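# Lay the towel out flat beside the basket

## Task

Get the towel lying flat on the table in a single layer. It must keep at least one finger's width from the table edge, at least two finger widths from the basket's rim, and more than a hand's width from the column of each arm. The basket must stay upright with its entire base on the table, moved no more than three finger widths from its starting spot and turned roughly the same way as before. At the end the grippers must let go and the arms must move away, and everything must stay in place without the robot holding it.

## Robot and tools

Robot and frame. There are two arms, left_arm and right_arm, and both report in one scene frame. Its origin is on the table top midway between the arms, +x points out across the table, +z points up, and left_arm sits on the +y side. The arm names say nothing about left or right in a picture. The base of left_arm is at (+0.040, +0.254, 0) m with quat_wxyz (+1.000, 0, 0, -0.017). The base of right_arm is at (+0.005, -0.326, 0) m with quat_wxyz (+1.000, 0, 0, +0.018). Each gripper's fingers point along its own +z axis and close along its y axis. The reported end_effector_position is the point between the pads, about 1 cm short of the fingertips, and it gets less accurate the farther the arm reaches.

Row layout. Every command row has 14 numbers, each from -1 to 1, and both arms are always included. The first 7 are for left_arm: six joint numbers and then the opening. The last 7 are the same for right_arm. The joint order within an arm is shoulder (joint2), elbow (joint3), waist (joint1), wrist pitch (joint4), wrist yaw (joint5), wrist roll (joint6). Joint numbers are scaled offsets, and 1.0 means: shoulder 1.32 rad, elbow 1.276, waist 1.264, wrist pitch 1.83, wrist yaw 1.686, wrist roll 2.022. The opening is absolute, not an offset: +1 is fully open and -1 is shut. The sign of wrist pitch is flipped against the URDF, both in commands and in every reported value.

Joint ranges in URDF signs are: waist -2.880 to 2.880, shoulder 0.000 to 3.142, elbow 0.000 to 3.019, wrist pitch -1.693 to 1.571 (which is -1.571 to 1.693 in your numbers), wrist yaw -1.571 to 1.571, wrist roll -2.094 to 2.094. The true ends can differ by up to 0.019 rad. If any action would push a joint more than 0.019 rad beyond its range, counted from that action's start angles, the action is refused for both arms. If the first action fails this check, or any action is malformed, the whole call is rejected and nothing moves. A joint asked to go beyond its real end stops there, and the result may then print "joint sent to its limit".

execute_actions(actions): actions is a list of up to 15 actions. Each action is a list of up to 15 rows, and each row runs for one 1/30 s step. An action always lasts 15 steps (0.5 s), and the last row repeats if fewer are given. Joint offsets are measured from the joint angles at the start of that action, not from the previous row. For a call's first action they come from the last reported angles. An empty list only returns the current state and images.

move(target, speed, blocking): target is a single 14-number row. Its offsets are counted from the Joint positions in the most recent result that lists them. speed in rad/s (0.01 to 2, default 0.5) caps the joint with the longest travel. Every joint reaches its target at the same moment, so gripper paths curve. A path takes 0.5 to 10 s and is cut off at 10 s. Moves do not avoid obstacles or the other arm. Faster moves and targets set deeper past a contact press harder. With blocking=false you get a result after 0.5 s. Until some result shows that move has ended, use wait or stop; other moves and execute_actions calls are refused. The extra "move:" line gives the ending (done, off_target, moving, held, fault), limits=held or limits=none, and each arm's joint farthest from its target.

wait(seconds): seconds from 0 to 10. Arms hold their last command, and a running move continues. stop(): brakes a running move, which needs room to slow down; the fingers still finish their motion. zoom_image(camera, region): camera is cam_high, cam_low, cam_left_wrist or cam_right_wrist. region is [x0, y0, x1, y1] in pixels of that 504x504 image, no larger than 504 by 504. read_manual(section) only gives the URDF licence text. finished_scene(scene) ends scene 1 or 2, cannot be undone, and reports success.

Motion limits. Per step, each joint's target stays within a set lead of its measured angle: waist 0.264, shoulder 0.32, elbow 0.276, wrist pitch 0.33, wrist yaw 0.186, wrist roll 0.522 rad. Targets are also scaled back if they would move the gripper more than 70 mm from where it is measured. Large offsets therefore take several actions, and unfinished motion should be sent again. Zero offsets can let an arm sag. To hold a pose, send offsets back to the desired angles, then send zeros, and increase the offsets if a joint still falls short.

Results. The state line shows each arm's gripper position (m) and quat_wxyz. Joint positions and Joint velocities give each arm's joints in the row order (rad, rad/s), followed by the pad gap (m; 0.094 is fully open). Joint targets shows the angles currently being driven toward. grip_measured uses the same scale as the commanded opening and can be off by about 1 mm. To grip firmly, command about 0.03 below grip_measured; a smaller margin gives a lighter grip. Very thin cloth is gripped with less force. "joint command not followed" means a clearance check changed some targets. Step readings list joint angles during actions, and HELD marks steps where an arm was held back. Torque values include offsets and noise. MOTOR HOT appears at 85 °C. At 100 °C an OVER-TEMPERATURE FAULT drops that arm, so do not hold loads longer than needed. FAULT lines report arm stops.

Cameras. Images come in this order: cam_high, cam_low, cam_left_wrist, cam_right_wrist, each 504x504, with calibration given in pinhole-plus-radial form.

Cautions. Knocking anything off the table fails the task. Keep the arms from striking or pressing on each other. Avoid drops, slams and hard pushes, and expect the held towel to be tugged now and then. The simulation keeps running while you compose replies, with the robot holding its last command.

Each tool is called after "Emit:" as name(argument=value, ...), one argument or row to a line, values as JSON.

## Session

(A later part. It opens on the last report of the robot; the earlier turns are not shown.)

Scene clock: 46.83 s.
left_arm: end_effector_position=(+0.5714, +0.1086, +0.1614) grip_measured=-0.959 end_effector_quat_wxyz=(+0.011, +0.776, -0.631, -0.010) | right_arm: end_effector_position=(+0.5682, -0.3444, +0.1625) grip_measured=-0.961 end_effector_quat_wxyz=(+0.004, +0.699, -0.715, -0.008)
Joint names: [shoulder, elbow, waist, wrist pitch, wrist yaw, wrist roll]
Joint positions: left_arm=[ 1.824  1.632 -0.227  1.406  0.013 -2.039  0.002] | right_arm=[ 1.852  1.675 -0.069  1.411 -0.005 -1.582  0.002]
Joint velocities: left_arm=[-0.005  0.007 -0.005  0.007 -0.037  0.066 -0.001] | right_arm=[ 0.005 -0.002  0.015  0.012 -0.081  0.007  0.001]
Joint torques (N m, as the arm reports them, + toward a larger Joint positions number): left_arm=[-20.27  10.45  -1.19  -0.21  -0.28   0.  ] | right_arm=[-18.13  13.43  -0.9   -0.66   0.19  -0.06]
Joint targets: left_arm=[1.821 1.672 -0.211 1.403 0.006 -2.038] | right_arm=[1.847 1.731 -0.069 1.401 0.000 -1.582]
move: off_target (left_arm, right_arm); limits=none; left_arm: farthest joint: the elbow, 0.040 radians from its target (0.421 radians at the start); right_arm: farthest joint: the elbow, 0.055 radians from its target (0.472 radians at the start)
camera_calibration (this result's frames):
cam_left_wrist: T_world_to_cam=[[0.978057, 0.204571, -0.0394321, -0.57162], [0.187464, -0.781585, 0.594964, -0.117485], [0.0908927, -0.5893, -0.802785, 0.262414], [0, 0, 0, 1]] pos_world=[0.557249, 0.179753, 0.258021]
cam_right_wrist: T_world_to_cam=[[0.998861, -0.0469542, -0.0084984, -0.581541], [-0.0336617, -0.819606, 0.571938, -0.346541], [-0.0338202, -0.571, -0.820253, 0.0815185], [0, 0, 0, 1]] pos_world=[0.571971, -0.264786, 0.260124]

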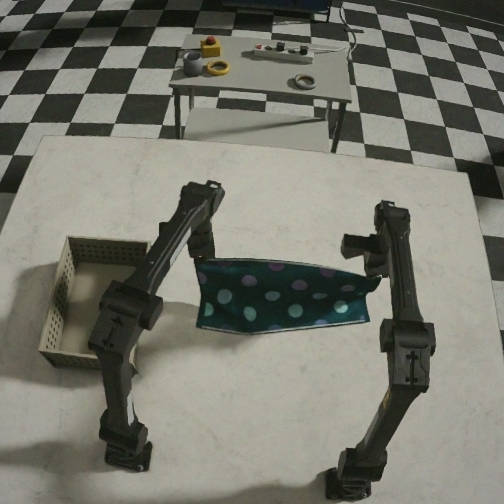

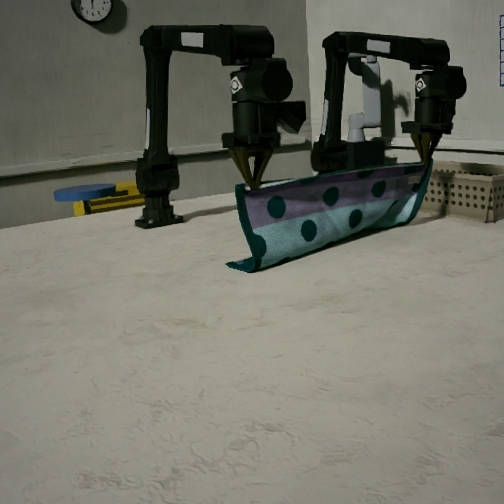

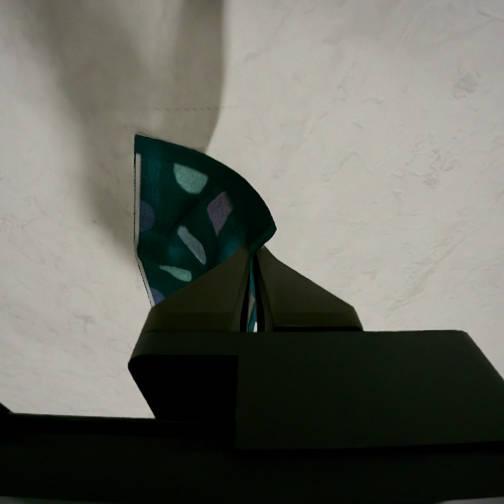

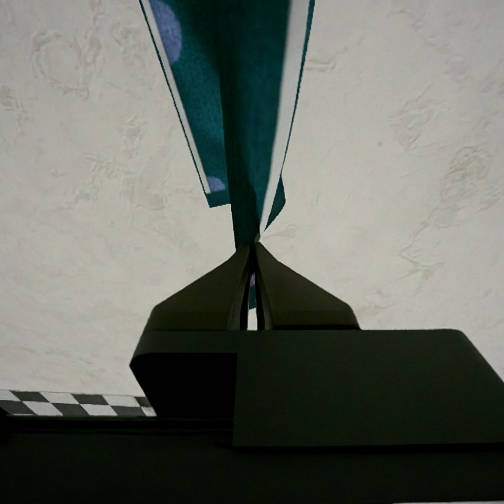

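Emit:
move(
  target=[0.43,0.51,0.045,0.01,0,0.12,-1,0.472,0.61,0,0.05,0,0,-1],
  speed=0.4,
)

Emit:
move(
  target=[0.02,0.035,0,0,0,0,0,0.02,0.045,0,0,0,0,0],
)

Emit:
move(
  target=[-0.4,0,0.2,0,0,0,0,-0.4,0,-0.2,0,0,0,0],
  speed=0.7,
)

Scene clock: 51.57 s.
left_arm: end_effector_position=(+0.7464, +0.0896, +0.0480) grip_measured=-0.959 end_effector_quat_wxyz=(+0.001, +0.711, -0.703, +0.014) | right_arm: end_effector_position=(+0.7483, -0.3498, +0.0487) grip_measured=-0.961 end_effector_quat_wxyz=(-0.010, +0.699, -0.715, +0.005)
Joint names: [shoulder, elbow, waist, wrist pitch, wrist yaw, wrist roll]
Joint positions: left_arm=[ 2.374  2.24  -0.189  1.416  0.016 -1.807  0.002] | right_arm=[ 2.455  2.394 -0.069  1.489 -0.008 -1.582  0.002]
Joint velocities: left_arm=[-0.015 -0.032 -0.005 -0.002 -0.051  0.066 -0.   ] | right_arm=[-0.015 -0.007 -0.005  0.017  0.095  0.037  0.001]
Joint torques (N m, as the arm reports them, + toward a larger Joint positions number): left_arm=[-25.83  10.92  -0.52   0.1   -0.17   0.07] | right_arm=[-22.99  13.89  -1.03   0.13   0.14  -0.09]
Joint targets: left_arm=[2.392 2.283 -0.170 1.424 0.013 -1.796] | right_arm=[2.475 2.454 -0.069 1.503 -0.004 -1.582]
move: off_target (left_arm, right_arm); limits=none; left_arm: farthest joint: the elbow, 0.043 radians from its target (0.650 radians at the start); right_arm: farthest joint: the elbow, 0.059 radians from its target (0.778 radians at the start)
camera_calibration (this result's frames):
cam_left_wrist: T_world_to_cam=[[0.999896, 0.0123861, 0.00737722, -0.744711], [0.00526665, -0.79018, 0.612852, 0.0382942], [0.0134202, -0.61275, -0.790163, 0.203609], [0, 0, 0, 1]] pos_world=[0.7417, 0.164245, 0.14291]
cam_right_wrist: T_world_to_cam=[[0.998469, -0.0469705, 0.029213, -0.764221], [-0.0552469, -0.820846, 0.568472, -0.263935], [-0.00272205, -0.569216, -0.822184, -0.0313882], [0, 0, 0, 1]] pos_world=[0.748384, -0.270413, 0.146558]

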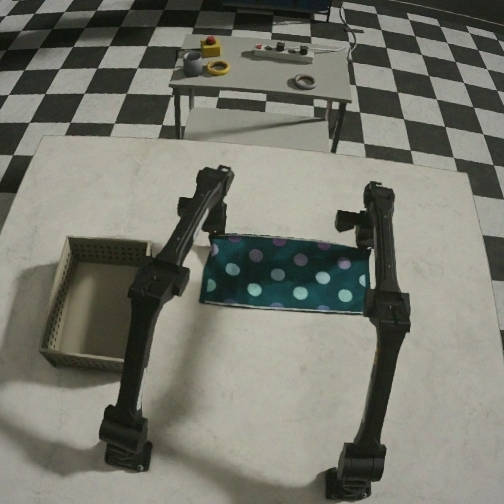

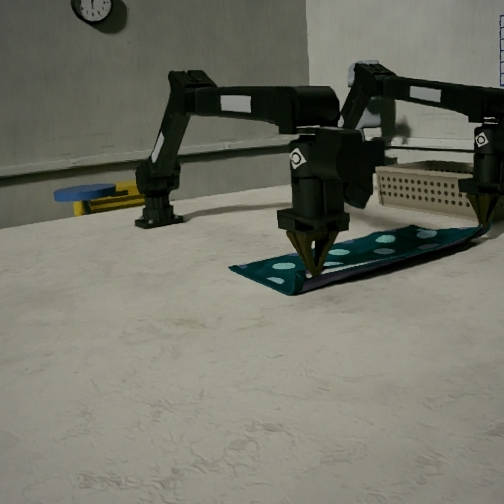

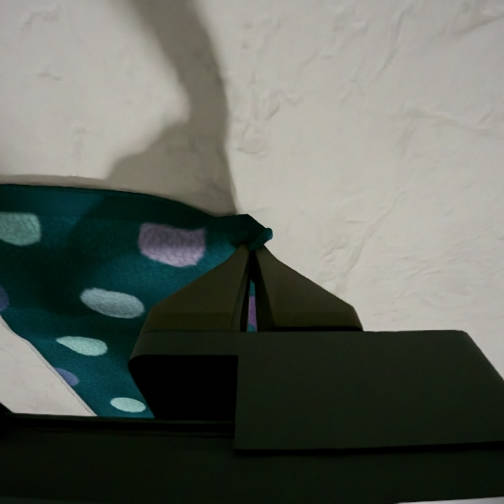

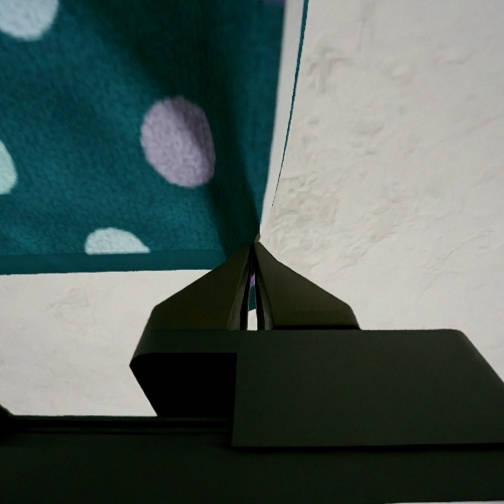

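Scene clock: 52.27 s.
left_arm: end_effector_position=(+0.7464, +0.0896, +0.0480) grip_measured=-0.002 end_effector_quat_wxyz=(+0.001, +0.711, -0.703, +0.014) | right_arm: end_effector_position=(+0.7483, -0.3498, +0.0487) grip_measured=-0.001 end_effector_quat_wxyz=(-0.010, +0.699, -0.715, +0.005)
Joint names: [shoulder, elbow, waist, wrist pitch, wrist yaw, wrist roll]
Joint positions: left_arm=[ 2.374  2.24  -0.189  1.416  0.017 -1.807  0.047] | right_arm=[ 2.455  2.394 -0.069  1.489 -0.008 -1.582  0.047]
Joint velocities: left_arm=[ 0.005 -0.002  0.005 -0.002 -0.007 -0.037 -0.001] | right_arm=[ 0.005  0.012 -0.005 -0.012 -0.081  0.022 -0.   ]
Joint torques (N m, as the arm reports them, + toward a larger Joint positions number): left_arm=[-25.32  10.95  -1.81  -0.14  -0.02  -0.02] | right_arm=[-22.63  13.9   -0.79  -0.33  -0.02  -0.07]
Joint targets: left_arm=[2.400 2.285 -0.189 1.416 0.017 -1.807] | right_arm=[2.482 2.452 -0.069 1.489 -0.008 -1.582]
move: off_target (left_arm, right_arm); limits=none; left_arm: farthest joint: the elbow, 0.045 radians from its target (0.045 radians at the start); right_arm: farthest joint: the elbow, 0.057 radians from its target (0.057 radians at the start)
camera_calibration (this result's frames):
cam_left_wrist: T_world_to_cam=[[0.999897, 0.0123806, 0.00728802, -0.744692], [0.00531201, -0.789952, 0.613146, 0.0381747], [0.0133483, -0.613044, -0.789936, 0.20364], [0, 0, 0, 1]] pos_world=[0.741694, 0.164216, 0.142884]
cam_right_wrist: T_world_to_cam=[[0.998469, -0.0469705, 0.029213, -0.764221], [-0.0552469, -0.820846, 0.568472, -0.263935], [-0.00272205, -0.569216, -0.822184, -0.0313882], [0, 0, 0, 1]] pos_world=[0.748384, -0.270413, 0.146558]

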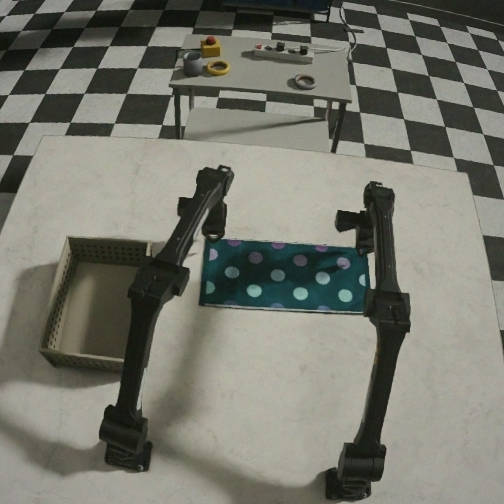

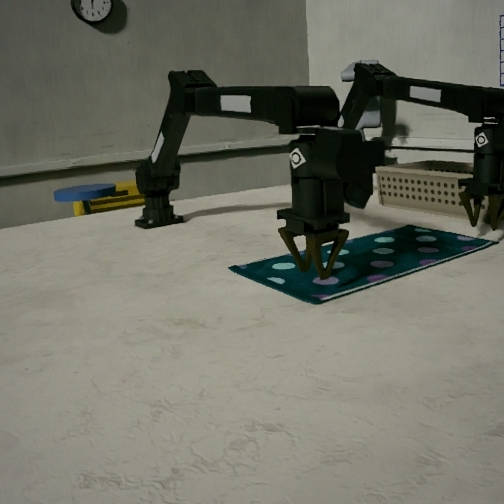

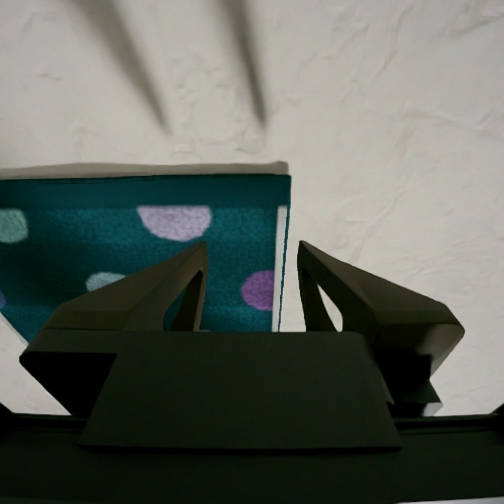

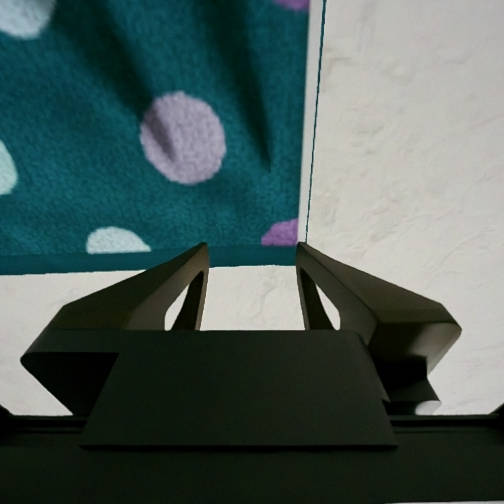

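Scene clock: 54.17 s.
left_arm: end_effector_position=(+0.7049, +0.2742, +0.4179) grip_measured=-0.002 end_effector_quat_wxyz=(-0.166, +0.765, -0.584, +0.216) | right_arm: end_effector_position=(+0.6579, -0.5208, +0.4350) grip_measured=-0.001 end_effector_quat_wxyz=(+0.168, -0.579, +0.766, -0.222)
Joint names: [shoulder, elbow, waist, wrist pitch, wrist yaw, wrist roll]
Joint positions: left_arm=[ 1.828  2.225  0.071  1.416  0.016 -1.807  0.047] | right_arm=[ 1.91   2.394 -0.326  1.489 -0.008 -1.582  0.047]
Joint velocities: left_arm=[-0.005  0.022 -0.005 -0.012 -0.007 -0.022 -0.001] | right_arm=[-0.005 -0.017  0.005 -0.007  0.007  0.007 -0.001]
Joint torques (N m, as the arm reports them, + toward a larger Joint positions number): left_arm=[-19.31   9.05  -2.13  -1.03   0.01   0.06] | right_arm=[-17.23   9.04  -0.74  -1.38  -0.02  -0.03]
Joint targets: left_arm=[1.845 2.240 0.064 1.416 0.017 -1.807] | right_arm=[1.927 2.395 -0.322 1.489 -0.008 -1.582]
move: done; limits=none; left_arm: farthest joint: the shoulder, 0.018 radians from its target (0.528 radians at the start); right_arm: farthest joint: the shoulder, 0.017 radians from its target (0.528 radians at the start)
camera_calibration (this result's frames):
cam_left_wrist: T_world_to_cam=[[0.825735, 0.263537, 0.498708, -0.859587], [-0.127211, -0.774356, 0.61983, 0.0437517], [0.549526, -0.575257, -0.605888, 0.144388], [0, 0, 0, 1]] pos_world=[0.636011, 0.343473, 0.489047]
cam_right_wrist: T_world_to_cam=[[0.800398, -0.254175, 0.542917, -0.894288], [-0.541077, -0.696194, 0.471751, -0.202235], [0.258068, -0.671348, -0.69476, -0.091581], [0, 0, 0, 1]] pos_world=[0.629995, -0.429583, 0.517302]

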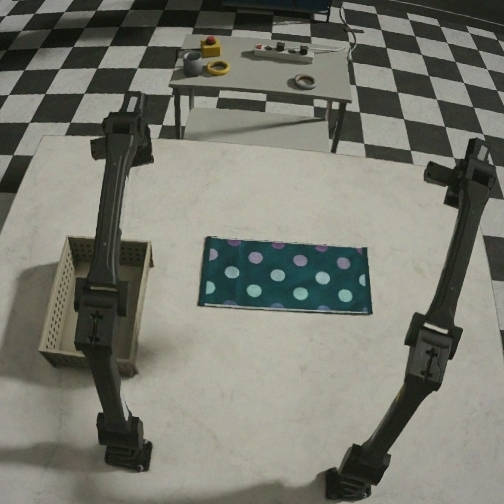

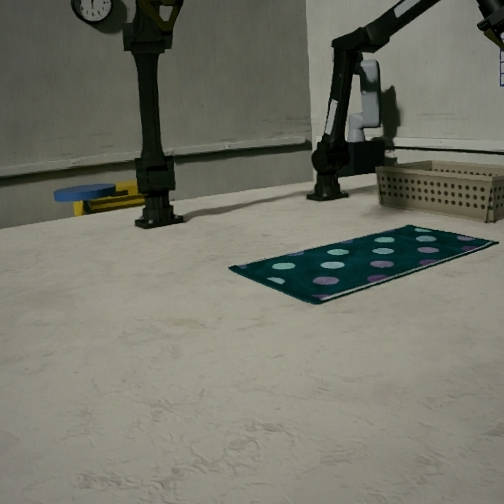

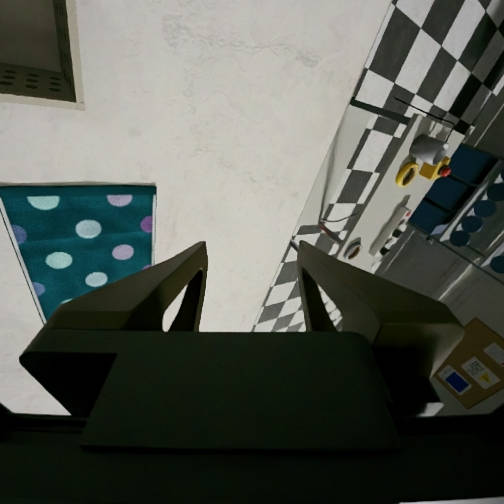

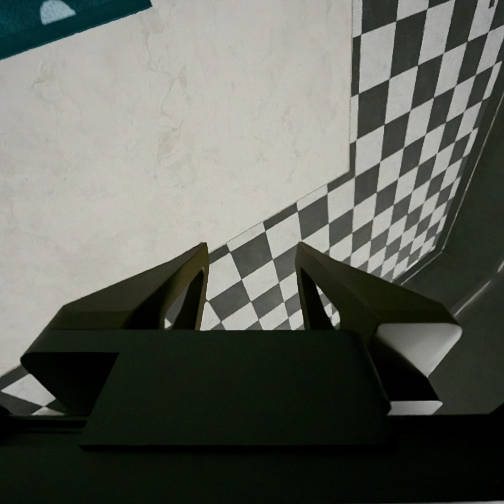

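Emit:
finished_scene(
  scene=1,
)

The scene is finished: the task was done.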